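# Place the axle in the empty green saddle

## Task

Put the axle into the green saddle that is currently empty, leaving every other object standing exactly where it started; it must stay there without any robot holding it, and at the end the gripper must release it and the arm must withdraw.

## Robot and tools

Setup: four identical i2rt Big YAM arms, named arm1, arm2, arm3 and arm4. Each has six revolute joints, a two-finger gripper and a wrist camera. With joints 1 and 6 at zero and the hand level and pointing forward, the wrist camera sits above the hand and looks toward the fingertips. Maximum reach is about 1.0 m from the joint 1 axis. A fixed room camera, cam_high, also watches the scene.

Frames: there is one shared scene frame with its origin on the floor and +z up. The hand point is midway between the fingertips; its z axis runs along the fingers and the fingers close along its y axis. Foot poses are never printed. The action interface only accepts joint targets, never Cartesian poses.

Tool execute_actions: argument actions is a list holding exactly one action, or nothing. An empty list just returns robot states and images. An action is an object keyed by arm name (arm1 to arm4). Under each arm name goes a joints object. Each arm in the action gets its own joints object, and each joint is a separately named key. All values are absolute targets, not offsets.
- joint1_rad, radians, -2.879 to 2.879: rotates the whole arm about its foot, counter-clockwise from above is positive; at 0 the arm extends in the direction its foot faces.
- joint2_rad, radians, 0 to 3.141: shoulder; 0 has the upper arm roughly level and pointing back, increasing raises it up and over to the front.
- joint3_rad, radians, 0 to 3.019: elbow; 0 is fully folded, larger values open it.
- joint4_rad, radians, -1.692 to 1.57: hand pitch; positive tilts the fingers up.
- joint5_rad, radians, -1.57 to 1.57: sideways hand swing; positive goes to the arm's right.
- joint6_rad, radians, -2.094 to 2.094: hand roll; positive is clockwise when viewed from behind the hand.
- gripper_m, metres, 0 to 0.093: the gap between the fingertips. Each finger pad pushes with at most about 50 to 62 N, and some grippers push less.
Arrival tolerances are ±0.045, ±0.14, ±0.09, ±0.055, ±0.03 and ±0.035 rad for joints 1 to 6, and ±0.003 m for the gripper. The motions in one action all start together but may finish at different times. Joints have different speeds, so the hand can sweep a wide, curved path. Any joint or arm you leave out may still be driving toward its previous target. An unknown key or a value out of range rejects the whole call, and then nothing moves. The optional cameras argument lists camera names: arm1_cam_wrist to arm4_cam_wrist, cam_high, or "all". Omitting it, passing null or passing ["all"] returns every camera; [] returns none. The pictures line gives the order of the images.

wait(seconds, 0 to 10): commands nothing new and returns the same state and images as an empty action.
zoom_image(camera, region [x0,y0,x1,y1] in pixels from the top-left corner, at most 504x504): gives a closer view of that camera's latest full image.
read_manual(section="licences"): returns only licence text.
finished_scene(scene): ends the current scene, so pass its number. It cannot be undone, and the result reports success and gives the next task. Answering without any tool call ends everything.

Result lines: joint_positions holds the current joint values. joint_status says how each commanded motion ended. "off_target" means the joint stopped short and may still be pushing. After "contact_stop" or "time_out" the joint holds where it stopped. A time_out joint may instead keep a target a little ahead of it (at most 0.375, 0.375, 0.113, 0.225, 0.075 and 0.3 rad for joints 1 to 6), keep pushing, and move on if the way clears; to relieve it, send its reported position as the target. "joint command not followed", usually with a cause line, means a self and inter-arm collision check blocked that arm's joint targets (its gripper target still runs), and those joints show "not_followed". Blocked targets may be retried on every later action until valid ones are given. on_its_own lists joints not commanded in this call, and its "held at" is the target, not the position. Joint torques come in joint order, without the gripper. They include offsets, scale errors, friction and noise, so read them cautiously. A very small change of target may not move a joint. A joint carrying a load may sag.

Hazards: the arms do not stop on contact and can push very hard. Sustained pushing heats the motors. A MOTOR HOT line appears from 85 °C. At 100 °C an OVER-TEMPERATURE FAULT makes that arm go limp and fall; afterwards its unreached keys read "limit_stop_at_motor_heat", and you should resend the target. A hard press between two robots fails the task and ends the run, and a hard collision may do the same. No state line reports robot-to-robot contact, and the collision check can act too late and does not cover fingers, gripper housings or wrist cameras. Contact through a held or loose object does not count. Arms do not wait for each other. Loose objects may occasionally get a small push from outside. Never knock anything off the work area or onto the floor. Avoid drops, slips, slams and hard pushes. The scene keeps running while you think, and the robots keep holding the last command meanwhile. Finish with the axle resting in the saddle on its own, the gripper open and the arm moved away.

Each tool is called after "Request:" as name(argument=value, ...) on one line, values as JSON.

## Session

Request:
execute_actions(actions=[])

Scene clock: 0.00 s.
Joint torques (N m, as the arm reports them, + toward a larger angle): no reading
Motor temperatures (°C, as the motors report them): arm1=[31 30 36 29 28 32] | arm2=[30 33 35 32 31 29] | arm3=[30 31 37 31 32 31] | arm4=[31 33 36 31 28 28]
arm1.joint_positions: joint1_rad=+0.639 joint2_rad=+0.591 joint3_rad=+1.454 joint4_rad=-1.509 joint5_rad=+0.094 joint6_rad=-0.069 gripper_m=+0.095
arm1.joint_status: not commanded
arm1.hand: x=-0.5437 y=+0.1904 z=+1.3048 quat_wxyz=(-0.373, -0.395, -0.800, +0.254) (m; scene frame)
arm2.joint_positions: joint1_rad=+0.666 joint2_rad=+0.576 joint3_rad=+1.450 joint4_rad=-1.202 joint5_rad=-0.070 joint6_rad=+0.412 gripper_m=+0.094
arm2.joint_status: not commanded
arm2.hand: x=-0.7840 y=-0.1845 z=+1.3754 quat_wxyz=(-0.124, +0.651, -0.487, -0.569) (m; scene frame)
arm3.joint_positions: joint1_rad=+0.707 joint2_rad=+0.510 joint3_rad=+1.461 joint4_rad=-1.274 joint5_rad=-0.041 joint6_rad=+0.144 gripper_m=+0.095
arm3.joint_status: not commanded
arm3.hand: x=+0.7546 y=+0.2092 z=+1.3757 quat_wxyz=(-0.549, -0.396, -0.709, +0.197) (m; scene frame)
arm4.joint_positions: joint1_rad=+0.779 joint2_rad=+0.476 joint3_rad=+1.323 joint4_rad=-1.450 joint5_rad=+0.042 joint6_rad=+0.014 gripper_m=+0.095
arm4.joint_status: not commanded
arm4.hand: x=+0.5262 y=-0.2206 z=+1.2760 quat_wxyz=(-0.194, +0.809, -0.359, -0.423) (m; scene frame)
pictures: arm1_cam_wrist, arm2_cam_wrist, arm3_cam_wrist, arm4_cam_wrist, cam_high
Images, in order (width x height): arm1_cam_wrist 504x504, arm2_cam_wrist 504x504, arm3_cam_wrist 504x504, arm4_cam_wrist 504x504, cam_high 896x504.

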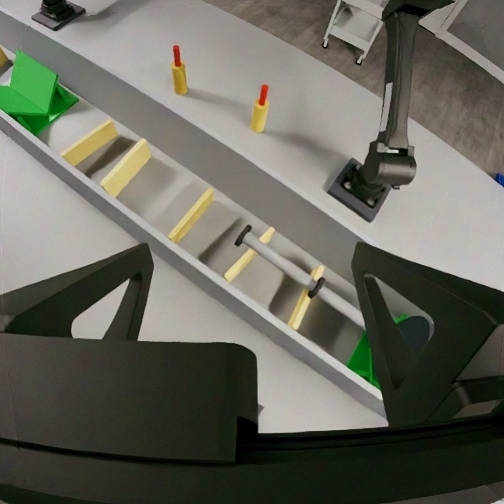

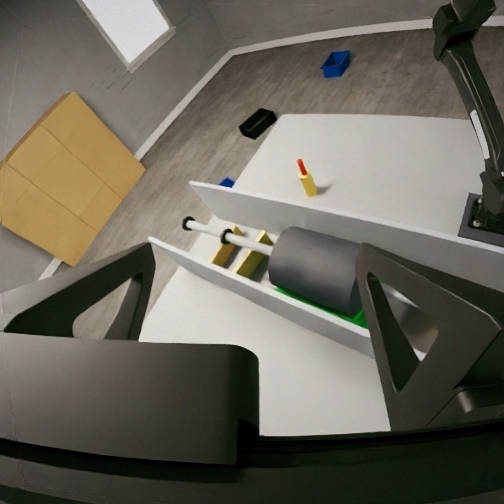

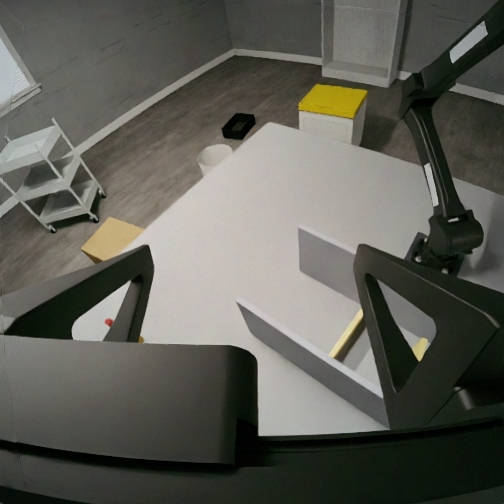

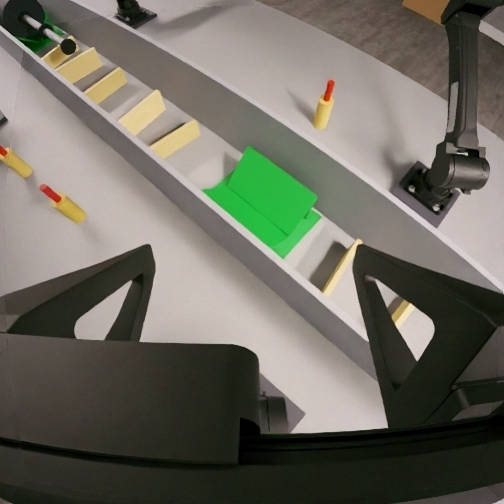

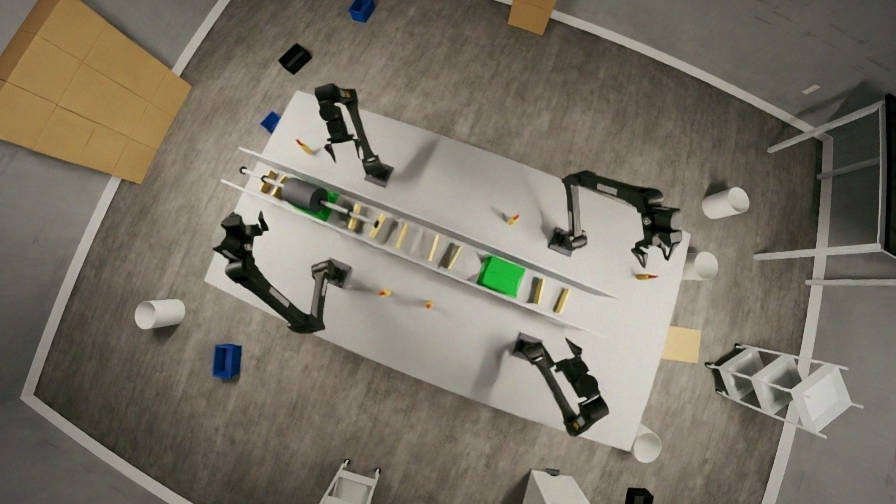

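Request:
zoom_image(camera="cam_high", region=[210, 130, 430, 270])

Request:
zoom_image(camera="cam_high", region=[410, 210, 630, 350])

Region (210, 130, 430, 270) of cam_high's 896x504 image, scaled by 2.291, with more detail than that image has; it fills the top 321 rows of this view, and the rest is white.

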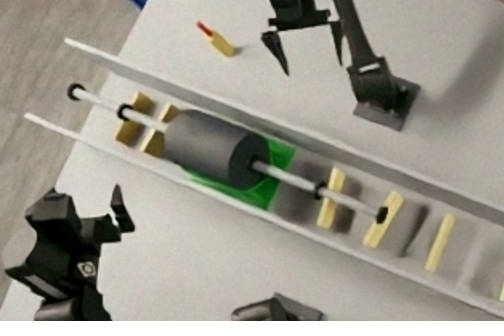

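Region (410, 210, 630, 350) of cam_high's 896x504 image, scaled by 2.291, with more detail than that image has; it fills the top 321 rows of this view, and the rest is white.

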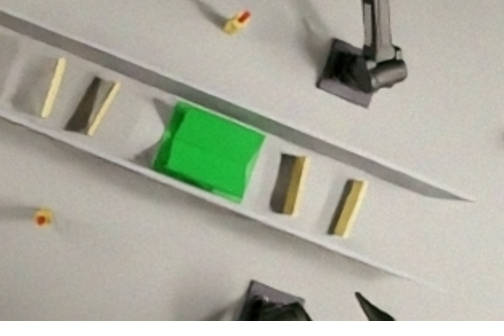

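Request:
execute_actions(actions=[{"arm1":{"joints":{"joint1_rad":-1.125,"joint5_rad":0,"joint6_rad":0.49}},"arm3":{"joints":{"joint1_rad":-1.0,"joint5_rad":0,"joint6_rad":0.6,"joint4_rad":-1.5}},"arm4":{"joints":{"joint1_rad":-0.9}},"arm2":{"joints":{"joint5_rad":0,"joint6_rad":1.775}}}], cameras=[])

Request:
execute_actions(actions=[{"arm1":{"joints":{"joint2_rad":1.92,"joint3_rad":2.2,"joint4_rad":-1.42}},"arm2":{"joints":{"joint1_rad":0.215,"joint2_rad":1.33,"joint3_rad":1.48,"joint4_rad":-1.65}}}], cameras=[])

Request:
execute_actions(actions=[{"arm1":{"joints":{"joint2_rad":1.95,"joint3_rad":1.885,"joint4_rad":-1.12}},"arm2":{"joints":{"joint2_rad":1.39,"joint3_rad":1.23,"joint4_rad":-1.38}}}], cameras=["arm1_cam_wrist","arm2_cam_wrist"])

Scene clock: 33.67 s.
Joint torques (N m, as the arm reports them, + toward a larger angle): arm1=[-0.18  4.5   8.56  2.74 -0.07  0.18] | arm2=[0.17 3.77 9.66 1.84 0.19 0.03] | arm3=[-1.33  4.76  8.78  1.05  0.05 -0.07] | arm4=[-0.05  3.87  8.14  1.76  0.01  0.05]
Motor temperatures (°C, as the motors report them): arm1=[31 30 40 29 28 32] | arm2=[30 33 38 32 31 29] | arm3=[30 31 39 31 32 31] | arm4=[31 33 40 31 28 28]
arm1.joint_positions: joint1_rad=-1.119 joint2_rad=+0.591 joint3_rad=+1.454 joint4_rad=-1.509 joint5_rad=+0.001 joint6_rad=+0.480 gripper_m=+0.095
arm1.joint_status: all done
arm1.hand: x=-0.8135 y=+0.2720 z=+1.3029 quat_wxyz=(-0.201, -0.895, +0.018, +0.398) (m; scene frame)
arm2.joint_positions: joint1_rad=+0.666 joint2_rad=+0.576 joint3_rad=+1.450 joint4_rad=-1.202 joint5_rad=-0.004 joint6_rad=+1.765 gripper_m=+0.094
arm2.joint_status: all done
arm2.hand: x=-0.7751 y=-0.1773 z=+1.3753 quat_wxyz=(+0.235, +0.184, -0.792, -0.533) (m; scene frame)
arm3.joint_positions: joint1_rad=-0.986 joint2_rad=+0.510 joint3_rad=+1.461 joint4_rad=-1.484 joint5_rad=-0.002 joint6_rad=+0.591 gripper_m=+0.095
arm3.joint_status: all done
arm3.hand: x=+0.5030 y=+0.2636 z=+1.3282 quat_wxyz=(-0.265, -0.870, +0.017, +0.416) (m; scene frame)
arm4.joint_positions: joint1_rad=-0.886 joint2_rad=+0.476 joint3_rad=+1.323 joint4_rad=-1.450 joint5_rad=+0.042 joint6_rad=+0.014 gripper_m=+0.095
arm4.joint_status: all done
arm4.hand: x=+0.7789 y=-0.2473 z=+1.2758 quat_wxyz=(-0.443, +0.280, -0.840, -0.139) (m; scene frame)
pictures: none
No camera images: the call's "cameras" was empty. Leave "cameras" out to get every camera's image.

Scene clock: 35.63 s.
Joint torques (N m, as the arm reports them, + toward a larger angle): arm1=[ -0.08 -14.98  11.81   1.77  -0.04   0.2 ] | arm2=[ -0.09 -11.67  11.45  -0.41   0.22   0.15] | arm3=[-1.62  3.98  8.43  0.96  0.14 -0.07] | arm4=[-0.04  3.86  8.16  1.75  0.01  0.05]
Motor temperatures (°C, as the motors report them): arm1=[31 30 40 29 28 32] | arm2=[30 33 38 32 31 29] | arm3=[30 31 39 31 32 31] | arm4=[31 33 40 31 28 28]
arm1.joint_positions: joint1_rad=-1.119 joint2_rad=+1.933 joint3_rad=+2.165 joint4_rad=-1.422 joint5_rad=+0.001 joint6_rad=+0.480 gripper_m=+0.095
arm1.joint_status: all done
arm1.hand: x=-1.2577 y=+0.0589 z=+1.0820 quat_wxyz=(-0.086, -0.982, +0.018, +0.168) (m; scene frame)
arm2.joint_positions: joint1_rad=+0.216 joint2_rad=+1.344 joint3_rad=+1.454 joint4_rad=-1.642 joint5_rad=-0.003 joint6_rad=+1.765 gripper_m=+0.094
arm2.joint_status: all done
arm2.hand: x=-0.7165 y=+0.0330 z=+1.0805 quat_wxyz=(+0.002, -0.001, -1.000, -0.021) (m; scene frame)
arm3.joint_positions: joint1_rad=-0.986 joint2_rad=+0.510 joint3_rad=+1.461 joint4_rad=-1.484 joint5_rad=-0.002 joint6_rad=+0.591 gripper_m=+0.095
arm3.joint_status: not commanded
arm3.hand: x=+0.5030 y=+0.2636 z=+1.3282 quat_wxyz=(-0.265, -0.870, +0.017, +0.416) (m; scene frame)
arm4.joint_positions: joint1_rad=-0.886 joint2_rad=+0.476 joint3_rad=+1.323 joint4_rad=-1.450 joint5_rad=+0.042 joint6_rad=+0.014 gripper_m=+0.095
arm4.joint_status: not commanded
arm4.hand: x=+0.7789 y=-0.2473 z=+1.2758 quat_wxyz=(-0.443, +0.280, -0.840, -0.139) (m; scene frame)
pictures: none
No camera images: the call's "cameras" was empty. Leave "cameras" out to get every camera's image.

Scene clock: 36.87 s.
Joint torques (N m, as the arm reports them, + toward a larger angle): arm1=[ -0.09 -14.78  10.12   2.26  -0.04   0.2 ] | arm2=[ -0.03 -12.08   9.73   0.26   0.24   0.15] | arm3=[-2.08  4.62  8.52  0.79  0.07  0.  ] | arm4=[-0.07  3.84  8.16  1.75  0.01  0.05]
Motor temperatures (°C, as the motors report them): arm1=[31 30 40 29 28 32] | arm2=[30 33 38 32 31 29] | arm3=[30 31 39 31 32 31] | arm4=[31 33 40 31 28 28]
arm1.joint_positions: joint1_rad=-1.119 joint2_rad=+1.952 joint3_rad=+1.873 joint4_rad=-1.132 joint5_rad=+0.001 joint6_rad=+0.480 gripper_m=+0.095
arm1.joint_status: all done
arm1.hand: x=-1.2667 y=+0.0537 z=+0.9582 quat_wxyz=(-0.082, -0.984, +0.018, +0.158) (m; scene frame)
arm2.joint_positions: joint1_rad=+0.216 joint2_rad=+1.401 joint3_rad=+1.223 joint4_rad=-1.390 joint5_rad=-0.003 joint6_rad=+1.765 gripper_m=+0.094
arm2.joint_status: all done
arm2.hand: x=-0.7177 y=+0.0430 z=+0.9711 quat_wxyz=(-0.001, -0.002, -1.000, -0.004) (m; scene frame)
arm3.joint_positions: joint1_rad=-0.986 joint2_rad=+0.510 joint3_rad=+1.461 joint4_rad=-1.484 joint5_rad=-0.002 joint6_rad=+0.591 gripper_m=+0.095
arm3.joint_status: not commanded
arm3.hand: x=+0.5030 y=+0.2636 z=+1.3282 quat_wxyz=(-0.265, -0.870, +0.017, +0.416) (m; scene frame)
arm4.joint_positions: joint1_rad=-0.886 joint2_rad=+0.476 joint3_rad=+1.323 joint4_rad=-1.450 joint5_rad=+0.042 joint6_rad=+0.014 gripper_m=+0.095
arm4.joint_status: not commanded
arm4.hand: x=+0.7789 y=-0.2473 z=+1.2758 quat_wxyz=(-0.443, +0.280, -0.840, -0.139) (m; scene frame)
pictures: arm1_cam_wrist, arm2_cam_wrist
Images, in order (width x height): arm1_cam_wrist 504x504, arm2_cam_wrist 504x504.

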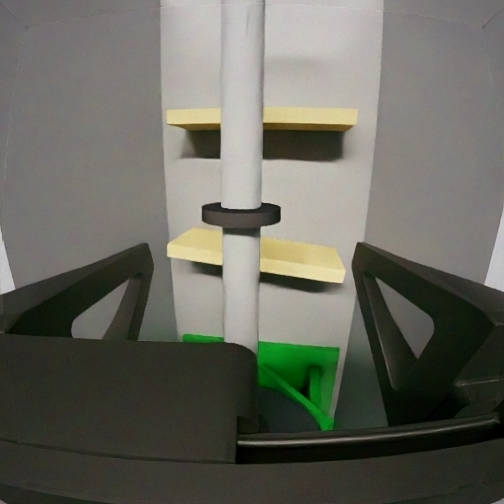

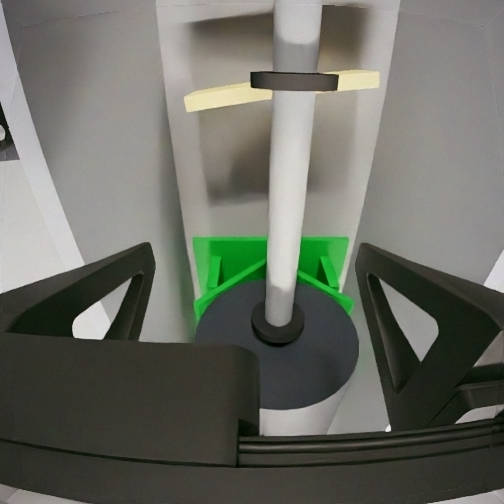

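Request:
execute_actions(actions=[{"arm1":{"joints":{"joint1_rad":-1.143,"joint2_rad":2.125,"joint3_rad":1.965,"joint4_rad":-0.942,"joint6_rad":0.48}},"arm2":{"joints":{"joint1_rad":0.275,"joint2_rad":1.412,"joint3_rad":1.0,"joint4_rad":-1.13,"joint6_rad":1.86}},"arm3":{"joints":{"joint2_rad":1.5,"joint3_rad":1.9,"joint4_rad":-1.4}}}], cameras=["arm1_cam_wrist","arm2_cam_wrist"])

Scene clock: 48.20 s.
Joint torques (N m, as the arm reports them, + toward a larger angle): arm1=[ -0.02 -17.45  11.1    2.38  -0.05   0.11] | arm2=[ -0.06 -10.66   8.8    0.24   0.18   0.15] | arm3=[ -2.57 -14.81  12.13   1.76   0.13   0.  ] | arm4=[-0.01  3.9   8.15  1.74  0.01  0.05]
Motor temperatures (°C, as the motors report them): arm1=[31 32 41 29 28 32] | arm2=[30 33 38 32 31 29] | arm3=[30 31 39 31 32 31] | arm4=[31 32 41 31 28 28]
arm1.joint_positions: joint1_rad=-1.138 joint2_rad=+2.138 joint3_rad=+1.937 joint4_rad=-0.955 joint5_rad=+0.001 joint6_rad=+0.480 gripper_m=+0.095
arm1.joint_status: all done
arm1.hand: x=-1.3294 y=+0.0395 z=+0.8742 quat_wxyz=(-0.092, -0.978, +0.028, +0.184) (m; scene frame)
arm2.joint_positions: joint1_rad=+0.276 joint2_rad=+1.413 joint3_rad=+0.996 joint4_rad=-1.139 joint5_rad=-0.002 joint6_rad=+1.850 gripper_m=+0.094
arm2.joint_status: all done
arm2.hand: x=-0.7355 y=+0.0195 z=+0.8838 quat_wxyz=(+0.000, -0.014, -1.000, -0.009) (m; scene frame)
arm3.joint_positions: joint1_rad=-0.986 joint2_rad=+1.521 joint3_rad=+1.867 joint4_rad=-1.415 joint5_rad=-0.002 joint6_rad=+0.592 gripper_m=+0.095
arm3.joint_status: all done
arm3.hand: x=+0.1707 y=+0.0611 z=+1.1909 quat_wxyz=(-0.131, -0.969, +0.020, +0.207) (m; scene frame)
arm4.joint_positions: joint1_rad=-0.886 joint2_rad=+0.476 joint3_rad=+1.323 joint4_rad=-1.450 joint5_rad=+0.042 joint6_rad=+0.014 gripper_m=+0.095
arm4.joint_status: not commanded
arm4.hand: x=+0.7789 y=-0.2473 z=+1.2758 quat_wxyz=(-0.443, +0.280, -0.840, -0.139) (m; scene frame)
pictures: arm1_cam_wrist, arm2_cam_wrist
Images, in order (width x height): arm1_cam_wrist 504x504, arm2_cam_wrist 504x504.

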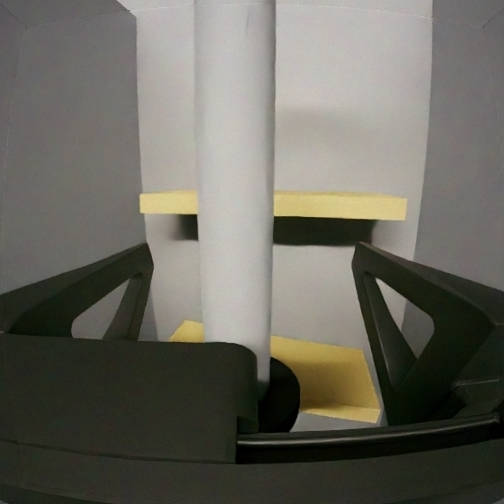

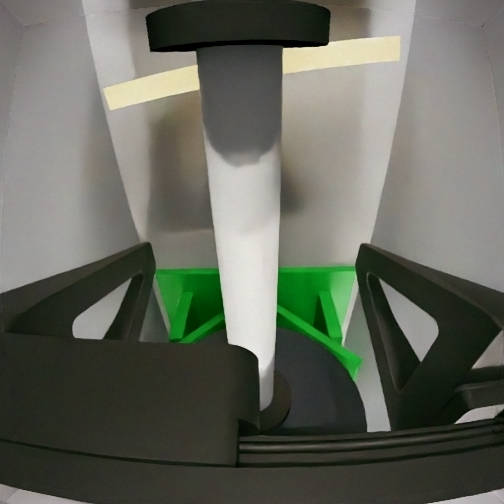

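Request:
execute_actions(actions=[{"arm1":{"joints":{"joint1_rad":-1.12}},"arm2":{"joints":{"joint3_rad":0.97,"joint4_rad":-1.095,"joint6_rad":1.80}}}], cameras=[])

Request:
execute_actions(actions=[{"arm1":{"joints":{"gripper_m":0}},"arm2":{"joints":{"gripper_m":0}}}], cameras=[])

Request:
execute_actions(actions=[{"arm1":{"joints":{"joint2_rad":2.115,"joint3_rad":2.45,"joint4_rad":-1.39}},"arm2":{"joints":{"joint2_rad":1.31,"joint3_rad":1.45,"joint4_rad":-1.61}}}], cameras=["arm1_cam_wrist","arm2_cam_wrist"])

Request:
execute_actions(actions=[{"arm1":{"joints":{"joint1_rad":-1.023,"joint2_rad":1.75,"joint3_rad":1.91,"joint4_rad":-1.365,"joint6_rad":0.58}},"arm2":{"joints":{"joint1_rad":-0.145,"joint2_rad":1.25,"joint3_rad":1.45,"joint4_rad":-1.589,"joint6_rad":1.40}}}], cameras=[])

Request:
execute_actions(actions=[{"arm1":{"joints":{"joint1_rad":-0.866,"joint2_rad":1.48,"joint3_rad":1.59,"joint4_rad":-1.42,"joint6_rad":0.725}},"arm2":{"joints":{"joint1_rad":-0.497,"joint2_rad":1.345,"joint3_rad":1.54,"joint4_rad":-1.52,"joint6_rad":1.05}}}], cameras=[])

Request:
execute_actions(actions=[{"arm1":{"joints":{"joint1_rad":-0.619,"joint2_rad":1.28,"joint3_rad":1.40,"joint4_rad":-1.534,"joint6_rad":0.965}},"arm2":{"joints":{"joint1_rad":-0.75,"joint2_rad":1.515,"joint3_rad":1.72,"joint4_rad":-1.42,"joint6_rad":0.805}}}], cameras=[])

Request:
execute_actions(actions=[{"arm1":{"joints":{"joint1_rad":-0.255,"joint2_rad":1.05,"joint3_rad":1.21,"joint4_rad":-1.46,"joint6_rad":1.325}},"arm2":{"joints":{"joint1_rad":-0.915,"joint2_rad":1.75,"joint3_rad":2.01,"joint4_rad":-1.365,"joint6_rad":0.65}}}], cameras=["arm3_cam_wrist","cam_high"])

Scene clock: 78.80 s.
Joint torques (N m, as the arm reports them, + toward a larger angle): arm1=[  1.42 -17.6   11.23   2.39  -0.05   0.11] | arm2=[ -0.1  -10.57   8.1    0.24   0.19  -0.11] | arm3=[ -1.42 -14.4   11.8    1.82   0.13  -0.04] | arm4=[-0.04  3.88  8.16  1.75  0.01  0.05]
Motor temperatures (°C, as the motors report them): arm1=[31 34 43 29 28 32] | arm2=[30 33 38 32 31 29] | arm3=[30 32 41 31 32 31] | arm4=[31 32 41 31 28 28]
arm1.joint_positions: joint1_rad=-1.127 joint2_rad=+2.138 joint3_rad=+1.937 joint4_rad=-0.955 joint5_rad=+0.001 joint6_rad=+0.480 gripper_m=+0.095
arm1.joint_status: all done
arm1.hand: x=-1.3259 y=+0.0319 z=+0.8742 quat_wxyz=(-0.093, -0.978, +0.022, +0.183) (m; scene frame)
arm2.joint_positions: joint1_rad=+0.276 joint2_rad=+1.413 joint3_rad=+0.973 joint4_rad=-1.105 joint5_rad=-0.002 joint6_rad=+1.810 gripper_m=+0.094
arm2.joint_status: all done
arm2.hand: x=-0.7353 y=+0.0190 z=+0.8761 quat_wxyz=(+0.001, +0.006, -1.000, -0.015) (m; scene frame)
arm3.joint_positions: joint1_rad=-0.986 joint2_rad=+1.521 joint3_rad=+1.867 joint4_rad=-1.415 joint5_rad=-0.002 joint6_rad=+0.592 gripper_m=+0.095
arm3.joint_status: not commanded
arm3.hand: x=+0.1707 y=+0.0611 z=+1.1909 quat_wxyz=(-0.131, -0.969, +0.020, +0.207) (m; scene frame)
arm4.joint_positions: joint1_rad=-0.886 joint2_rad=+0.476 joint3_rad=+1.323 joint4_rad=-1.450 joint5_rad=+0.042 joint6_rad=+0.014 gripper_m=+0.095
arm4.joint_status: not commanded
arm4.hand: x=+0.7789 y=-0.2473 z=+1.2758 quat_wxyz=(-0.443, +0.280, -0.840, -0.139) (m; scene frame)
pictures: none
No camera images: the call's "cameras" was empty. Leave "cameras" out to get every camera's image.

Scene clock: 79.53 s.
Joint torques (N m, as the arm reports them, + toward a larger angle): arm1=[  1.62 -17.22  10.85   2.03   0.01  -0.01] | arm2=[  0.16 -10.92   8.18  -0.14   0.    -0.13] | arm3=[ -2.16 -14.49  11.96   1.95   0.11  -0.01] | arm4=[-0.1   3.9   8.17  1.74  0.    0.05]
Motor temperatures (°C, as the motors report them): arm1=[31 34 43 29 28 32] | arm2=[30 33 38 32 31 29] | arm3=[30 32 41 31 32 31] | arm4=[31 32 41 31 28 28]
arm1.joint_positions: joint1_rad=-1.134 joint2_rad=+2.133 joint3_rad=+1.942 joint4_rad=-0.947 joint5_rad=+0.000 joint6_rad=+0.494 gripper_m=+0.023
arm1.joint_status: gripper_m off_target (ended at +0.023, target +0.000)
arm1.hand: x=-1.3309 y=+0.0351 z=+0.8807 quat_wxyz=(-0.098, -0.976, +0.033, +0.190) (m; scene frame)
arm2.joint_positions: joint1_rad=+0.274 joint2_rad=+1.415 joint3_rad=+0.973 joint4_rad=-1.091 joint5_rad=+0.003 joint6_rad=+1.813 gripper_m=+0.024
arm2.joint_status: gripper_m off_target (ended at +0.024, target +0.000)
arm2.hand: x=-0.7349 y=+0.0224 z=+0.8754 quat_wxyz=(+0.000, +0.004, -1.000, -0.021) (m; scene frame)
arm3.joint_positions: joint1_rad=-0.986 joint2_rad=+1.521 joint3_rad=+1.867 joint4_rad=-1.415 joint5_rad=-0.002 joint6_rad=+0.592 gripper_m=+0.095
arm3.joint_status: not commanded
arm3.hand: x=+0.1707 y=+0.0611 z=+1.1909 quat_wxyz=(-0.131, -0.969, +0.020, +0.207) (m; scene frame)
arm4.joint_positions: joint1_rad=-0.886 joint2_rad=+0.476 joint3_rad=+1.323 joint4_rad=-1.450 joint5_rad=+0.042 joint6_rad=+0.014 gripper_m=+0.095
arm4.joint_status: not commanded
arm4.hand: x=+0.7789 y=-0.2473 z=+1.2758 quat_wxyz=(-0.443, +0.280, -0.840, -0.139) (m; scene frame)
pictures: none
No camera images: the call's "cameras" was empty. Leave "cameras" out to get every camera's image.

Scene clock: 82.07 s.
Joint torques (N m, as the arm reports them, + toward a larger angle): arm1=[  0.8  -19.36  13.98   1.93   0.29  -0.01] | arm2=[  0.44 -13.77  17.15  -0.76  -0.04   0.03] | arm3=[ -1.83 -14.35  11.88   1.91   0.12  -0.04] | arm4=[-0.1   3.86  8.15  1.74  0.01  0.05]
Motor temperatures (°C, as the motors report them): arm1=[31 35 44 29 28 32] | arm2=[30 34 39 32 31 29] | arm3=[30 32 42 31 32 31] | arm4=[31 32 41 31 28 28]
arm1.joint_positions: joint1_rad=-1.124 joint2_rad=+2.149 joint3_rad=+2.391 joint4_rad=-1.394 joint5_rad=-0.006 joint6_rad=+0.494 gripper_m=+0.023
arm1.joint_status: all done
arm1.hand: x=-1.3255 y=+0.0293 z=+1.0392 quat_wxyz=(-0.099, -0.978, +0.027, +0.182) (m; scene frame)
arm2.joint_positions: joint1_rad=+0.272 joint2_rad=+1.346 joint3_rad=+1.351 joint4_rad=-1.597 joint5_rad=+0.004 joint6_rad=+1.801 gripper_m=+0.024
arm2.joint_status: joint3_rad time_out (moved +0.378 of +0.477); the others done
arm2.on_its_own: joint3_rad reads +1.351 and still pushes toward +1.450 since a time_out
arm2.hand: x=-0.7335 y=+0.0175 z=+1.0402 quat_wxyz=(-0.008, +0.009, -1.000, +0.007) (m; scene frame)
arm3.joint_positions: joint1_rad=-0.986 joint2_rad=+1.521 joint3_rad=+1.867 joint4_rad=-1.415 joint5_rad=-0.002 joint6_rad=+0.592 gripper_m=+0.095
arm3.joint_status: not commanded
arm3.hand: x=+0.1707 y=+0.0611 z=+1.1909 quat_wxyz=(-0.131, -0.969, +0.020, +0.207) (m; scene frame)
arm4.joint_positions: joint1_rad=-0.886 joint2_rad=+0.476 joint3_rad=+1.323 joint4_rad=-1.450 joint5_rad=+0.042 joint6_rad=+0.014 gripper_m=+0.095
arm4.joint_status: not commanded
arm4.hand: x=+0.7789 y=-0.2473 z=+1.2758 quat_wxyz=(-0.443, +0.280, -0.840, -0.139) (m; scene frame)
pictures: arm1_cam_wrist, arm2_cam_wrist
Images, in order (width x height): arm1_cam_wrist 504x504, arm2_cam_wrist 504x504.

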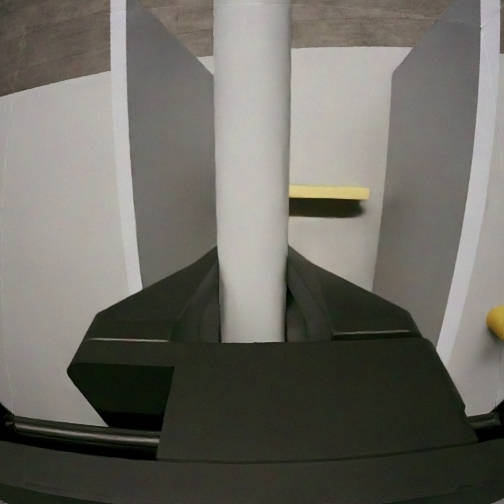

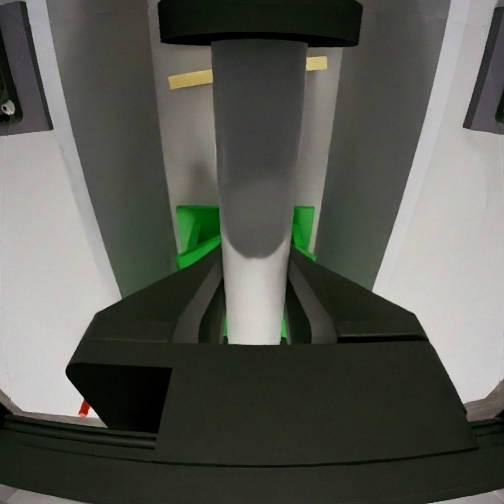

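not run: a stop came earlier in this reply.

not run: a stop came earlier in this reply.

not run: a stop came earlier in this reply.

not run: a stop came earlier in this reply.

Request:
execute_actions(actions=[{"arm1":{"joints":{"joint1_rad":-1.023,"joint2_rad":1.75,"joint3_rad":1.91,"joint4_rad":-1.365,"joint6_rad":0.58}},"arm2":{"joints":{"joint1_rad":-0.145,"joint2_rad":1.25,"joint4_rad":-1.589,"joint6_rad":1.40}}}], cameras=[])

Request:
execute_actions(actions=[{"arm1":{"joints":{"joint1_rad":-0.866,"joint2_rad":1.48,"joint3_rad":1.59,"joint4_rad":-1.42,"joint6_rad":0.725}},"arm2":{"joints":{"joint1_rad":-0.497,"joint2_rad":1.345,"joint3_rad":1.55,"joint4_rad":-1.52,"joint6_rad":1.05}}}], cameras=[])

Request:
execute_actions(actions=[{"arm1":{"joints":{"joint1_rad":-0.619,"joint2_rad":1.28,"joint3_rad":1.40,"joint4_rad":-1.534,"joint6_rad":0.965}},"arm2":{"joints":{"joint1_rad":-0.75,"joint2_rad":1.515,"joint3_rad":1.73,"joint4_rad":-1.42,"joint6_rad":0.805}}}], cameras=[])

Request:
execute_actions(actions=[{"arm1":{"joints":{"joint1_rad":-0.255,"joint2_rad":1.05,"joint3_rad":1.21,"joint4_rad":-1.46,"joint6_rad":1.325}},"arm2":{"joints":{"joint1_rad":-0.915,"joint2_rad":1.75,"joint3_rad":2.02,"joint4_rad":-1.365,"joint6_rad":0.65}}}], cameras=["arm3_cam_wrist","cam_high"])

Scene clock: 92.17 s.
Joint torques (N m, as the arm reports them, + toward a larger angle): arm1=[ -0.37 -14.2   11.62   2.09  -0.26   0.01] | arm2=[  0.27 -13.33  17.35   0.18   0.22   0.  ] | arm3=[ -2.54 -14.19  12.01   1.71   0.1    0.03] | arm4=[-0.08  3.88  8.16  1.74  0.01  0.04]
Motor temperatures (°C, as the motors report them): arm1=[31 35 46 29 28 32] | arm2=[30 34 42 32 31 29] | arm3=[30 32 42 31 32 31] | arm4=[31 32 41 31 28 28]
arm1.joint_positions: joint1_rad=-1.015 joint2_rad=+1.776 joint3_rad=+1.878 joint4_rad=-1.377 joint5_rad=+0.006 joint6_rad=+0.592 gripper_m=+0.023
arm1.joint_status: all done
arm1.hand: x=-1.1686 y=+0.0312 z=+1.0537 quat_wxyz=(-0.080, -0.989, +0.023, +0.124) (m; scene frame)
arm2.joint_positions: joint1_rad=-0.144 joint2_rad=+1.289 joint3_rad=+1.351 joint4_rad=-1.594 joint5_rad=-0.004 joint6_rad=+1.402 gripper_m=+0.024
arm2.joint_status: all done
arm2.on_its_own: joint3_rad reads +1.351 and still pushes toward +1.450 since a time_out
arm2.hand: x=-0.5793 y=+0.0157 z=+1.0613 quat_wxyz=(-0.004, +0.000, -1.000, -0.022) (m; scene frame)
arm3.joint_positions: joint1_rad=-0.986 joint2_rad=+1.521 joint3_rad=+1.867 joint4_rad=-1.415 joint5_rad=-0.002 joint6_rad=+0.592 gripper_m=+0.095
arm3.joint_status: not commanded
arm3.hand: x=+0.1707 y=+0.0611 z=+1.1909 quat_wxyz=(-0.131, -0.969, +0.020, +0.207) (m; scene frame)
arm4.joint_positions: joint1_rad=-0.886 joint2_rad=+0.476 joint3_rad=+1.323 joint4_rad=-1.450 joint5_rad=+0.042 joint6_rad=+0.014 gripper_m=+0.095
arm4.joint_status: not commanded
arm4.hand: x=+0.7789 y=-0.2473 z=+1.2758 quat_wxyz=(-0.443, +0.280, -0.840, -0.139) (m; scene frame)
pictures: none
No camera images: the call's "cameras" was empty. Leave "cameras" out to get every camera's image.

Scene clock: 94.47 s.
Joint torques (N m, as the arm reports them, + toward a larger angle): arm1=[ -0.71 -10.19  11.32   1.44  -0.61  -0.07] | arm2=[  0.02 -14.63  17.55   0.66   0.36  -0.03] | arm3=[ -2.23 -14.43  12.05   1.74   0.13   0.01] | arm4=[-0.11  3.86  8.16  1.77  0.01  0.05]
Motor temperatures (°C, as the motors report them): arm1=[31 35 46 29 28 32] | arm2=[30 34 43 32 31 29] | arm3=[30 32 42 31 32 31] | arm4=[31 32 41 31 28 28]
arm1.joint_positions: joint1_rad=-0.852 joint2_rad=+1.500 joint3_rad=+1.560 joint4_rad=-1.423 joint5_rad=+0.016 joint6_rad=+0.747 gripper_m=+0.023
arm1.joint_status: all done
arm1.hand: x=-1.0181 y=+0.0312 z=+1.0586 quat_wxyz=(-0.066, -0.994, +0.019, +0.081) (m; scene frame)
arm2.joint_positions: joint1_rad=-0.498 joint2_rad=+1.379 joint3_rad=+1.450 joint4_rad=-1.532 joint5_rad=-0.007 joint6_rad=+1.053 gripper_m=+0.024
arm2.joint_status: joint3_rad time_out (moved +0.099 of +0.199); the others done
arm2.on_its_own: joint3_rad reads +1.450 and still pushes toward +1.550 since a time_out
arm2.hand: x=-0.4308 y=+0.0167 z=+1.0691 quat_wxyz=(-0.027, -0.002, -0.998, -0.052) (m; scene frame)
arm3.joint_positions: joint1_rad=-0.986 joint2_rad=+1.521 joint3_rad=+1.867 joint4_rad=-1.415 joint5_rad=-0.002 joint6_rad=+0.592 gripper_m=+0.095
arm3.joint_status: not commanded
arm3.hand: x=+0.1707 y=+0.0611 z=+1.1909 quat_wxyz=(-0.131, -0.969, +0.020, +0.207) (m; scene frame)
arm4.joint_positions: joint1_rad=-0.886 joint2_rad=+0.476 joint3_rad=+1.323 joint4_rad=-1.450 joint5_rad=+0.042 joint6_rad=+0.014 gripper_m=+0.095
arm4.joint_status: not commanded
arm4.hand: x=+0.7789 y=-0.2473 z=+1.2758 quat_wxyz=(-0.443, +0.280, -0.840, -0.139) (m; scene frame)
pictures: none
No camera images: the call's "cameras" was empty. Leave "cameras" out to get every camera's image.

not run: a stop came earlier in this reply.

not run: a stop came earlier in this reply.

Request:
execute_actions(actions=[{"arm1":{"joints":{"joint1_rad":-0.625,"joint2_rad":1.28,"joint3_rad":1.41,"joint4_rad":-1.534,"joint6_rad":0.955}},"arm2":{"joints":{"joint1_rad":-0.75,"joint2_rad":1.515,"joint3_rad":1.73,"joint4_rad":-1.42,"joint6_rad":0.805}}}], cameras=[])

Scene clock: 102.53 s.
Joint torques (N m, as the arm reports them, + toward a larger angle): arm1=[-0.97 -7.37 11.51  1.15 -0.35 -0.1 ] | arm2=[ -0.6  -19.56  17.66   1.28   0.38  -0.08] | arm3=[ -1.97 -14.48  11.84   1.66   0.13   0.02] | arm4=[-0.09  3.91  8.17  1.75  0.01  0.05]
Motor temperatures (°C, as the motors report them): arm1=[31 34 45 29 28 32] | arm2=[30 34 44 32 31 29] | arm3=[30 32 42 31 32 31] | arm4=[31 32 41 31 28 28]
arm1.joint_positions: joint1_rad=-0.609 joint2_rad=+1.301 joint3_rad=+1.375 joint4_rad=-1.536 joint5_rad=+0.010 joint6_rad=+0.980 gripper_m=+0.023
arm1.joint_status: all done
arm1.hand: x=-0.8705 y=+0.0313 z=+1.0615 quat_wxyz=(-0.045, -0.998, +0.013, +0.033) (m; scene frame)
arm2.joint_positions: joint1_rad=-0.744 joint2_rad=+1.564 joint3_rad=+1.632 joint4_rad=-1.445 joint5_rad=-0.008 joint6_rad=+0.811 gripper_m=+0.024
arm2.joint_status: joint3_rad time_out (moved +0.182 of +0.280); the others done
arm2.on_its_own: joint3_rad reads +1.632 and still pushes toward +1.730 since a time_out
arm2.hand: x=-0.2838 y=+0.0196 z=+1.0662 quat_wxyz=(-0.067, -0.004, -0.995, -0.075) (m; scene frame)
arm3.joint_positions: joint1_rad=-0.986 joint2_rad=+1.521 joint3_rad=+1.867 joint4_rad=-1.415 joint5_rad=-0.002 joint6_rad=+0.592 gripper_m=+0.095
arm3.joint_status: not commanded
arm3.hand: x=+0.1707 y=+0.0611 z=+1.1909 quat_wxyz=(-0.131, -0.969, +0.020, +0.207) (m; scene frame)
arm4.joint_positions: joint1_rad=-0.886 joint2_rad=+0.476 joint3_rad=+1.323 joint4_rad=-1.450 joint5_rad=+0.042 joint6_rad=+0.014 gripper_m=+0.095
arm4.joint_status: not commanded
arm4.hand: x=+0.7789 y=-0.2473 z=+1.2758 quat_wxyz=(-0.443, +0.280, -0.840, -0.139) (m; scene frame)
pictures: none
No camera images: the call's "cameras" was empty. Leave "cameras" out to get every camera's image.

Request:
execute_actions(actions=[{"arm1":{"joints":{"joint1_rad":-0.26,"joint2_rad":1.05,"joint3_rad":1.22,"joint4_rad":-1.46,"joint6_rad":1.32}},"arm2":{"joints":{"joint1_rad":-0.915,"joint2_rad":1.75,"joint3_rad":2.02,"joint4_rad":-1.365,"joint6_rad":0.65}}}], cameras=["cam_high","arm3_cam_wrist"])

Scene clock: 121.53 s.
Joint torques (N m, as the arm reports them, + toward a larger angle): arm1=[ 0.1  -4.49 11.68  2.34 -0.31 -0.03] | arm2=[ -0.63 -25.48  18.78   1.71   0.19  -0.2 ] | arm3=[ -2.36 -14.55  12.08   1.72   0.12  -0.03] | arm4=[-0.07  3.86  8.16  1.76  0.01  0.04]
Motor temperatures (°C, as the motors report them): arm1=[31 33 45 29 28 32] | arm2=[30 35 47 32 31 29] | arm3=[30 32 42 31 32 31] | arm4=[31 32 41 31 28 28]
arm1.joint_positions: joint1_rad=-0.257 joint2_rad=+1.072 joint3_rad=+1.185 joint4_rad=-1.481 joint5_rad=+0.010 joint6_rad=+1.336 gripper_m=+0.023
arm1.joint_status: all done
arm1.hand: x=-0.7292 y=+0.0343 z=+1.0617 quat_wxyz=(-0.099, -0.995, +0.016, +0.028) (m; scene frame)
arm2.joint_positions: joint1_rad=-0.908 joint2_rad=+1.816 joint3_rad=+1.898 joint4_rad=-1.397 joint5_rad=-0.003 joint6_rad=+0.666 gripper_m=+0.024
arm2.joint_status: joint3_rad time_out (moved +0.266 of +0.388); the others done
arm2.on_its_own: joint3_rad reads +1.898 and still pushes toward +2.011 since a time_out
arm2.hand: x=-0.1414 y=+0.0193 z=+1.0474 quat_wxyz=(-0.103, -0.014, -0.991, -0.081) (m; scene frame)
arm3.joint_positions: joint1_rad=-0.986 joint2_rad=+1.521 joint3_rad=+1.867 joint4_rad=-1.415 joint5_rad=-0.002 joint6_rad=+0.592 gripper_m=+0.095
arm3.joint_status: not commanded
arm3.hand: x=+0.1707 y=+0.0611 z=+1.1909 quat_wxyz=(-0.131, -0.969, +0.020, +0.207) (m; scene frame)
arm4.joint_positions: joint1_rad=-0.886 joint2_rad=+0.476 joint3_rad=+1.323 joint4_rad=-1.450 joint5_rad=+0.042 joint6_rad=+0.014 gripper_m=+0.095
arm4.joint_status: not commanded
arm4.hand: x=+0.7789 y=-0.2473 z=+1.2758 quat_wxyz=(-0.443, +0.280, -0.840, -0.139) (m; scene frame)
pictures: arm3_cam_wrist, cam_high
Images, in order (width x height): arm3_cam_wrist 504x504, cam_high 896x504.

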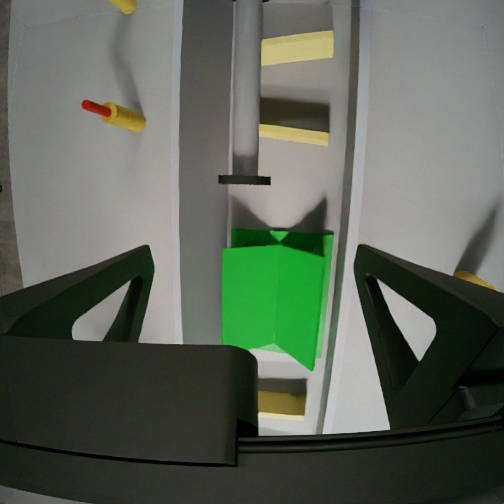

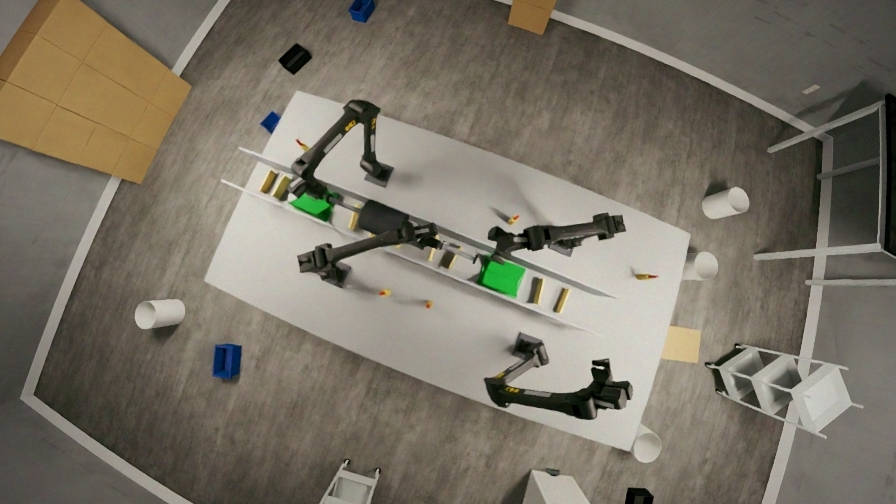

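Request:
execute_actions(actions=[{"arm3":{"joints":{"joint1_rad":-1.038,"joint2_rad":1.81,"joint3_rad":2.11,"joint4_rad":-1.35,"joint6_rad":0.54}}}], cameras=["arm3_cam_wrist"])

Scene clock: 129.20 s.
Joint torques (N m, as the arm reports them, + toward a larger angle): arm1=[ 0.09 -4.51 11.68  2.33 -0.31 -0.03] | arm2=[ -0.43 -25.21  18.82   1.66   0.2   -0.19] | arm3=[ -1.44 -20.64  12.79   1.82   0.07  -0.21] | arm4=[-0.05  3.79  8.16  1.75  0.01  0.04]
Motor temperatures (°C, as the motors report them): arm1=[31 32 46 29 28 32] | arm2=[30 36 48 32 31 29] | arm3=[30 32 42 31 32 31] | arm4=[31 32 41 31 28 28]
arm1.joint_positions: joint1_rad=-0.257 joint2_rad=+1.072 joint3_rad=+1.185 joint4_rad=-1.481 joint5_rad=+0.010 joint6_rad=+1.336 gripper_m=+0.023
arm1.joint_status: not commanded
arm1.hand: x=-0.7292 y=+0.0343 z=+1.0617 quat_wxyz=(-0.099, -0.995, +0.016, +0.028) (m; scene frame)
arm2.joint_positions: joint1_rad=-0.908 joint2_rad=+1.816 joint3_rad=+1.898 joint4_rad=-1.397 joint5_rad=-0.003 joint6_rad=+0.666 gripper_m=+0.024
arm2.joint_status: not commanded
arm2.on_its_own: joint3_rad reads +1.898 and still pushes toward +2.011 since a time_out
arm2.hand: x=-0.1414 y=+0.0193 z=+1.0474 quat_wxyz=(-0.103, -0.014, -0.991, -0.081) (m; scene frame)
arm3.joint_positions: joint1_rad=-1.030 joint2_rad=+1.839 joint3_rad=+2.071 joint4_rad=-1.367 joint5_rad=-0.002 joint6_rad=+0.549 gripper_m=+0.095
arm3.joint_status: all done
arm3.hand: x=+0.0583 y=+0.0269 z=+1.1066 quat_wxyz=(-0.106, -0.977, +0.021, +0.185) (m; scene frame)
arm4.joint_positions: joint1_rad=-0.886 joint2_rad=+0.476 joint3_rad=+1.323 joint4_rad=-1.450 joint5_rad=+0.042 joint6_rad=+0.014 gripper_m=+0.095
arm4.joint_status: not commanded
arm4.hand: x=+0.7789 y=-0.2473 z=+1.2758 quat_wxyz=(-0.443, +0.280, -0.840, -0.139) (m; scene frame)
pictures: arm3_cam_wrist
Images, in order (width x height): arm3_cam_wrist 504x504.

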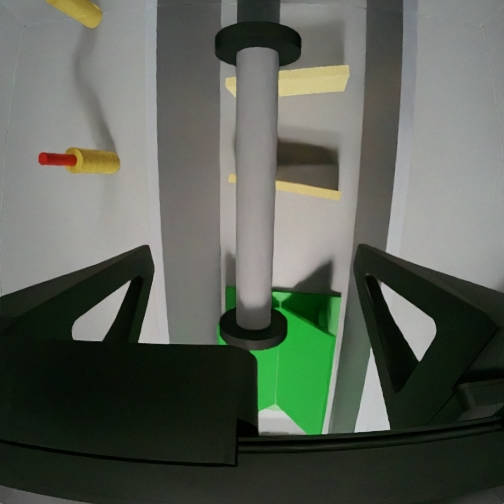

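Centred.

Request:
execute_actions(actions=[{"arm3":{"joints":{"joint1_rad":-1.046,"joint2_rad":1.88,"joint3_rad":2.01,"joint4_rad":-1.175}}}], cameras=["arm3_cam_wrist"])

Scene clock: 132.83 s.
Joint torques (N m, as the arm reports them, + toward a larger angle): arm1=[ 0.11 -4.54 11.68  2.33 -0.31 -0.03] | arm2=[ -0.44 -25.44  18.81   1.65   0.19  -0.19] | arm3=[ -2.2  -18.44  10.56   2.45   0.15  -0.22] | arm4=[-0.05  3.84  8.17  1.75  0.01  0.05]
Motor temperatures (°C, as the motors report them): arm1=[31 32 46 29 28 32] | arm2=[30 36 48 32 31 29] | arm3=[30 32 42 31 32 31] | arm4=[31 32 41 31 28 28]
arm1.joint_positions: joint1_rad=-0.257 joint2_rad=+1.072 joint3_rad=+1.185 joint4_rad=-1.481 joint5_rad=+0.010 joint6_rad=+1.336 gripper_m=+0.023
arm1.joint_status: not commanded
arm1.hand: x=-0.7292 y=+0.0343 z=+1.0617 quat_wxyz=(-0.099, -0.995, +0.016, +0.028) (m; scene frame)
arm2.joint_positions: joint1_rad=-0.908 joint2_rad=+1.816 joint3_rad=+1.898 joint4_rad=-1.397 joint5_rad=-0.003 joint6_rad=+0.666 gripper_m=+0.024
arm2.joint_status: not commanded
arm2.on_its_own: joint3_rad reads +1.898 and still pushes toward +2.011 since a time_out
arm2.hand: x=-0.1414 y=+0.0193 z=+1.0474 quat_wxyz=(-0.103, -0.014, -0.991, -0.081) (m; scene frame)
arm3.joint_positions: joint1_rad=-1.030 joint2_rad=+1.882 joint3_rad=+1.998 joint4_rad=-1.199 joint5_rad=-0.002 joint6_rad=+0.549 gripper_m=+0.095
arm3.joint_status: all done
arm3.hand: x=+0.0286 y=+0.0107 z=+1.0610 quat_wxyz=(-0.119, -0.971, +0.021, +0.207) (m; scene frame)
arm4.joint_positions: joint1_rad=-0.886 joint2_rad=+0.476 joint3_rad=+1.323 joint4_rad=-1.450 joint5_rad=+0.042 joint6_rad=+0.014 gripper_m=+0.095
arm4.joint_status: not commanded
arm4.hand: x=+0.7789 y=-0.2473 z=+1.2758 quat_wxyz=(-0.443, +0.280, -0.840, -0.139) (m; scene frame)
pictures: arm3_cam_wrist
Images, in order (width x height): arm3_cam_wrist 504x504.

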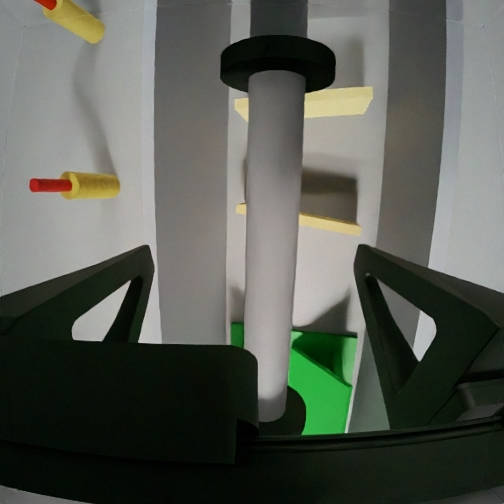

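Request:
execute_actions(actions=[{"arm3":{"joints":{"joint1_rad":-1.065,"joint2_rad":1.905,"joint3_rad":2.0,"joint4_rad":-1.15}}}], cameras=["arm3_cam_wrist"])

Scene clock: 136.00 s.
Joint torques (N m, as the arm reports them, + toward a larger angle): arm1=[ 0.09 -4.53 11.68  2.33 -0.31 -0.03] | arm2=[ -0.37 -25.5   18.73   1.68   0.18  -0.2 ] | arm3=[ -1.77 -17.51   9.62   2.25   0.15  -0.27] | arm4=[-0.08  3.85  8.16  1.76  0.01  0.04]
Motor temperatures (°C, as the motors report them): arm1=[31 32 46 29 28 32] | arm2=[30 36 49 32 31 29] | arm3=[30 33 42 31 32 31] | arm4=[31 32 41 31 28 28]
arm1.joint_positions: joint1_rad=-0.257 joint2_rad=+1.072 joint3_rad=+1.185 joint4_rad=-1.481 joint5_rad=+0.010 joint6_rad=+1.336 gripper_m=+0.023
arm1.joint_status: not commanded
arm1.hand: x=-0.7292 y=+0.0343 z=+1.0617 quat_wxyz=(-0.099, -0.995, +0.016, +0.028) (m; scene frame)
arm2.joint_positions: joint1_rad=-0.908 joint2_rad=+1.816 joint3_rad=+1.898 joint4_rad=-1.397 joint5_rad=-0.003 joint6_rad=+0.666 gripper_m=+0.024
arm2.joint_status: not commanded
arm2.on_its_own: joint3_rad reads +1.898 and still pushes toward +2.011 since a time_out
arm2.hand: x=-0.1414 y=+0.0193 z=+1.0474 quat_wxyz=(-0.103, -0.014, -0.991, -0.081) (m; scene frame)
arm3.joint_positions: joint1_rad=-1.053 joint2_rad=+1.891 joint3_rad=+1.997 joint4_rad=-1.174 joint5_rad=-0.002 joint6_rad=+0.549 gripper_m=+0.095
arm3.joint_status: all done
arm3.hand: x=+0.0151 y=+0.0223 z=+1.0576 quat_wxyz=(-0.120, -0.969, +0.032, +0.215) (m; scene frame)
arm4.joint_positions: joint1_rad=-0.886 joint2_rad=+0.476 joint3_rad=+1.323 joint4_rad=-1.450 joint5_rad=+0.042 joint6_rad=+0.014 gripper_m=+0.095
arm4.joint_status: not commanded
arm4.hand: x=+0.7789 y=-0.2473 z=+1.2758 quat_wxyz=(-0.443, +0.280, -0.840, -0.139) (m; scene frame)
pictures: arm3_cam_wrist
Images, in order (width x height): arm3_cam_wrist 504x504.

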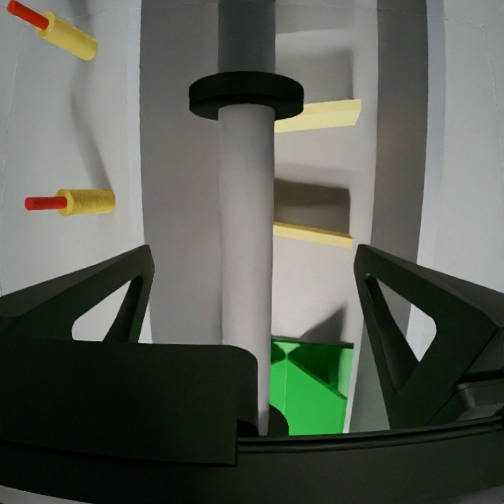

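Request:
execute_actions(actions=[{"arm3":{"joints":{"joint2_rad":1.925,"joint3_rad":1.985}}}], cameras=["arm3_cam_wrist"])

Scene clock: 142.77 s.
Joint torques (N m, as the arm reports them, + toward a larger angle): arm1=[ 0.11 -4.52 11.68  2.34 -0.31 -0.03] | arm2=[ -0.56 -25.19  18.81   1.7    0.19  -0.2 ] | arm3=[ -2.7  -18.21  10.28   2.12   0.15  -0.22] | arm4=[-0.04  3.86  8.14  1.75  0.01  0.04]
Motor temperatures (°C, as the motors report them): arm1=[31 32 46 29 28 32] | arm2=[30 36 49 32 31 29] | arm3=[30 33 42 31 32 31] | arm4=[31 32 42 31 28 28]
arm1.joint_positions: joint1_rad=-0.257 joint2_rad=+1.072 joint3_rad=+1.185 joint4_rad=-1.481 joint5_rad=+0.010 joint6_rad=+1.336 gripper_m=+0.023
arm1.joint_status: not commanded
arm1.hand: x=-0.7292 y=+0.0343 z=+1.0617 quat_wxyz=(-0.099, -0.995, +0.016, +0.028) (m; scene frame)
arm2.joint_positions: joint1_rad=-0.908 joint2_rad=+1.816 joint3_rad=+1.898 joint4_rad=-1.397 joint5_rad=-0.003 joint6_rad=+0.666 gripper_m=+0.024
arm2.joint_status: not commanded
arm2.on_its_own: joint3_rad reads +1.898 and still pushes toward +2.011 since a time_out
arm2.hand: x=-0.1414 y=+0.0193 z=+1.0474 quat_wxyz=(-0.103, -0.014, -0.991, -0.081) (m; scene frame)
arm3.joint_positions: joint1_rad=-1.053 joint2_rad=+1.918 joint3_rad=+1.977 joint4_rad=-1.173 joint5_rad=-0.002 joint6_rad=+0.549 gripper_m=+0.095
arm3.joint_status: all done
arm3.hand: x=+0.0147 y=+0.0222 z=+1.0293 quat_wxyz=(-0.109, -0.974, +0.032, +0.195) (m; scene frame)
arm4.joint_positions: joint1_rad=-0.886 joint2_rad=+0.476 joint3_rad=+1.323 joint4_rad=-1.450 joint5_rad=+0.042 joint6_rad=+0.014 gripper_m=+0.095
arm4.joint_status: not commanded
arm4.hand: x=+0.7789 y=-0.2473 z=+1.2758 quat_wxyz=(-0.443, +0.280, -0.840, -0.139) (m; scene frame)
pictures: arm3_cam_wrist
Images, in order (width x height): arm3_cam_wrist 504x504.

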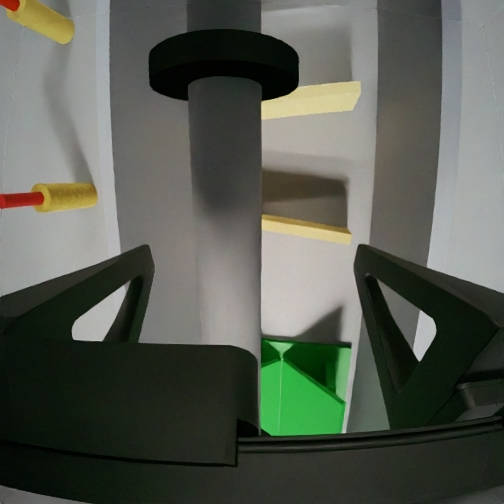

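Request:
execute_actions(actions=[{"arm3":{"joints":{"joint1_rad":-1.027,"gripper_m":0.05}}}], cameras=[])

Request:
execute_actions(actions=[{"arm3":{"joints":{"gripper_m":0}}}], cameras=["arm3_cam_wrist"])

Scene clock: 146.93 s.
Joint torques (N m, as the arm reports them, + toward a larger angle): arm1=[ 0.07 -4.52 11.68  2.33 -0.31 -0.03] | arm2=[ -0.58 -25.35  18.77   1.63   0.17  -0.19] | arm3=[  0.3  -17.96  10.24   2.13   0.1   -0.2 ] | arm4=[-0.06  3.87  8.15  1.74  0.01  0.04]
Motor temperatures (°C, as the motors report them): arm1=[31 32 46 29 28 32] | arm2=[30 36 49 32 31 29] | arm3=[30 33 42 31 32 31] | arm4=[31 32 42 31 28 28]
arm1.joint_positions: joint1_rad=-0.257 joint2_rad=+1.072 joint3_rad=+1.185 joint4_rad=-1.481 joint5_rad=+0.010 joint6_rad=+1.336 gripper_m=+0.023
arm1.joint_status: not commanded
arm1.hand: x=-0.7292 y=+0.0343 z=+1.0617 quat_wxyz=(-0.099, -0.995, +0.016, +0.028) (m; scene frame)
arm2.joint_positions: joint1_rad=-0.908 joint2_rad=+1.816 joint3_rad=+1.898 joint4_rad=-1.397 joint5_rad=-0.003 joint6_rad=+0.666 gripper_m=+0.024
arm2.joint_status: not commanded
arm2.on_its_own: joint3_rad reads +1.898 and still pushes toward +2.011 since a time_out
arm2.hand: x=-0.1414 y=+0.0193 z=+1.0474 quat_wxyz=(-0.103, -0.014, -0.991, -0.081) (m; scene frame)
arm3.joint_positions: joint1_rad=-1.042 joint2_rad=+1.918 joint3_rad=+1.977 joint4_rad=-1.173 joint5_rad=-0.002 joint6_rad=+0.548 gripper_m=+0.050
arm3.joint_status: all done
arm3.hand: x=+0.0186 y=+0.0148 z=+1.0293 quat_wxyz=(-0.110, -0.974, +0.026, +0.195) (m; scene frame)
arm4.joint_positions: joint1_rad=-0.886 joint2_rad=+0.476 joint3_rad=+1.323 joint4_rad=-1.450 joint5_rad=+0.042 joint6_rad=+0.014 gripper_m=+0.095
arm4.joint_status: not commanded
arm4.hand: x=+0.7789 y=-0.2473 z=+1.2758 quat_wxyz=(-0.443, +0.280, -0.840, -0.139) (m; scene frame)
pictures: none
No camera images: the call's "cameras" was empty. Leave "cameras" out to get every camera's image.

Scene clock: 147.53 s.
Joint torques (N m, as the arm reports them, + toward a larger angle): arm1=[ 0.12 -4.5  11.68  2.31 -0.29 -0.02] | arm2=[ -0.81 -25.48  18.77   1.63   0.21  -0.2 ] | arm3=[ -0.83 -18.63  10.09   2.03   0.16  -0.21] | arm4=[-0.07  3.85  8.16  1.76  0.    0.05]
Motor temperatures (°C, as the motors report them): arm1=[31 32 46 29 28 32] | arm2=[30 36 49 32 31 29] | arm3=[30 33 42 31 32 31] | arm4=[31 32 42 31 28 28]
arm1.joint_positions: joint1_rad=-0.257 joint2_rad=+1.072 joint3_rad=+1.185 joint4_rad=-1.480 joint5_rad=+0.009 joint6_rad=+1.334 gripper_m=+0.023
arm1.joint_status: not commanded
arm1.hand: x=-0.7291 y=+0.0341 z=+1.0617 quat_wxyz=(-0.100, -0.995, +0.015, +0.028) (m; scene frame)
arm2.joint_positions: joint1_rad=-0.907 joint2_rad=+1.816 joint3_rad=+1.898 joint4_rad=-1.394 joint5_rad=-0.004 joint6_rad=+0.666 gripper_m=+0.024
arm2.joint_status: not commanded
arm2.on_its_own: joint3_rad reads +1.898 and still pushes toward +2.011 since a time_out
arm2.hand: x=-0.1415 y=+0.0203 z=+1.0476 quat_wxyz=(-0.104, -0.013, -0.991, -0.082) (m; scene frame)
arm3.joint_positions: joint1_rad=-1.040 joint2_rad=+1.918 joint3_rad=+1.977 joint4_rad=-1.169 joint5_rad=-0.003 joint6_rad=+0.551 gripper_m=+0.024
arm3.joint_status: gripper_m off_target (ended at +0.024, target +0.000)
arm3.hand: x=+0.0184 y=+0.0136 z=+1.0296 quat_wxyz=(-0.112, -0.974, +0.027, +0.196) (m; scene frame)
arm4.joint_positions: joint1_rad=-0.886 joint2_rad=+0.476 joint3_rad=+1.323 joint4_rad=-1.450 joint5_rad=+0.042 joint6_rad=+0.014 gripper_m=+0.095
arm4.joint_status: not commanded
arm4.hand: x=+0.7789 y=-0.2473 z=+1.2758 quat_wxyz=(-0.443, +0.280, -0.840, -0.139) (m; scene frame)
pictures: arm3_cam_wrist
Images, in order (width x height): arm3_cam_wrist 504x504.

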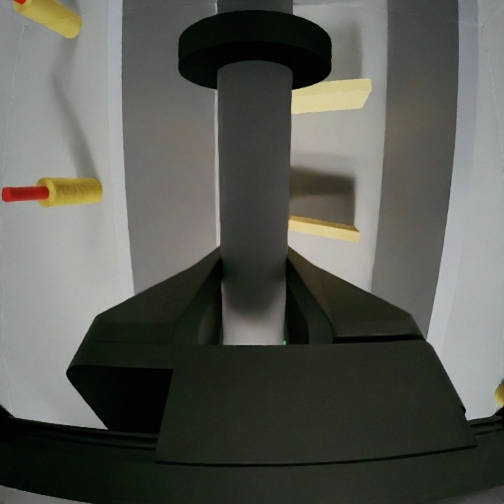

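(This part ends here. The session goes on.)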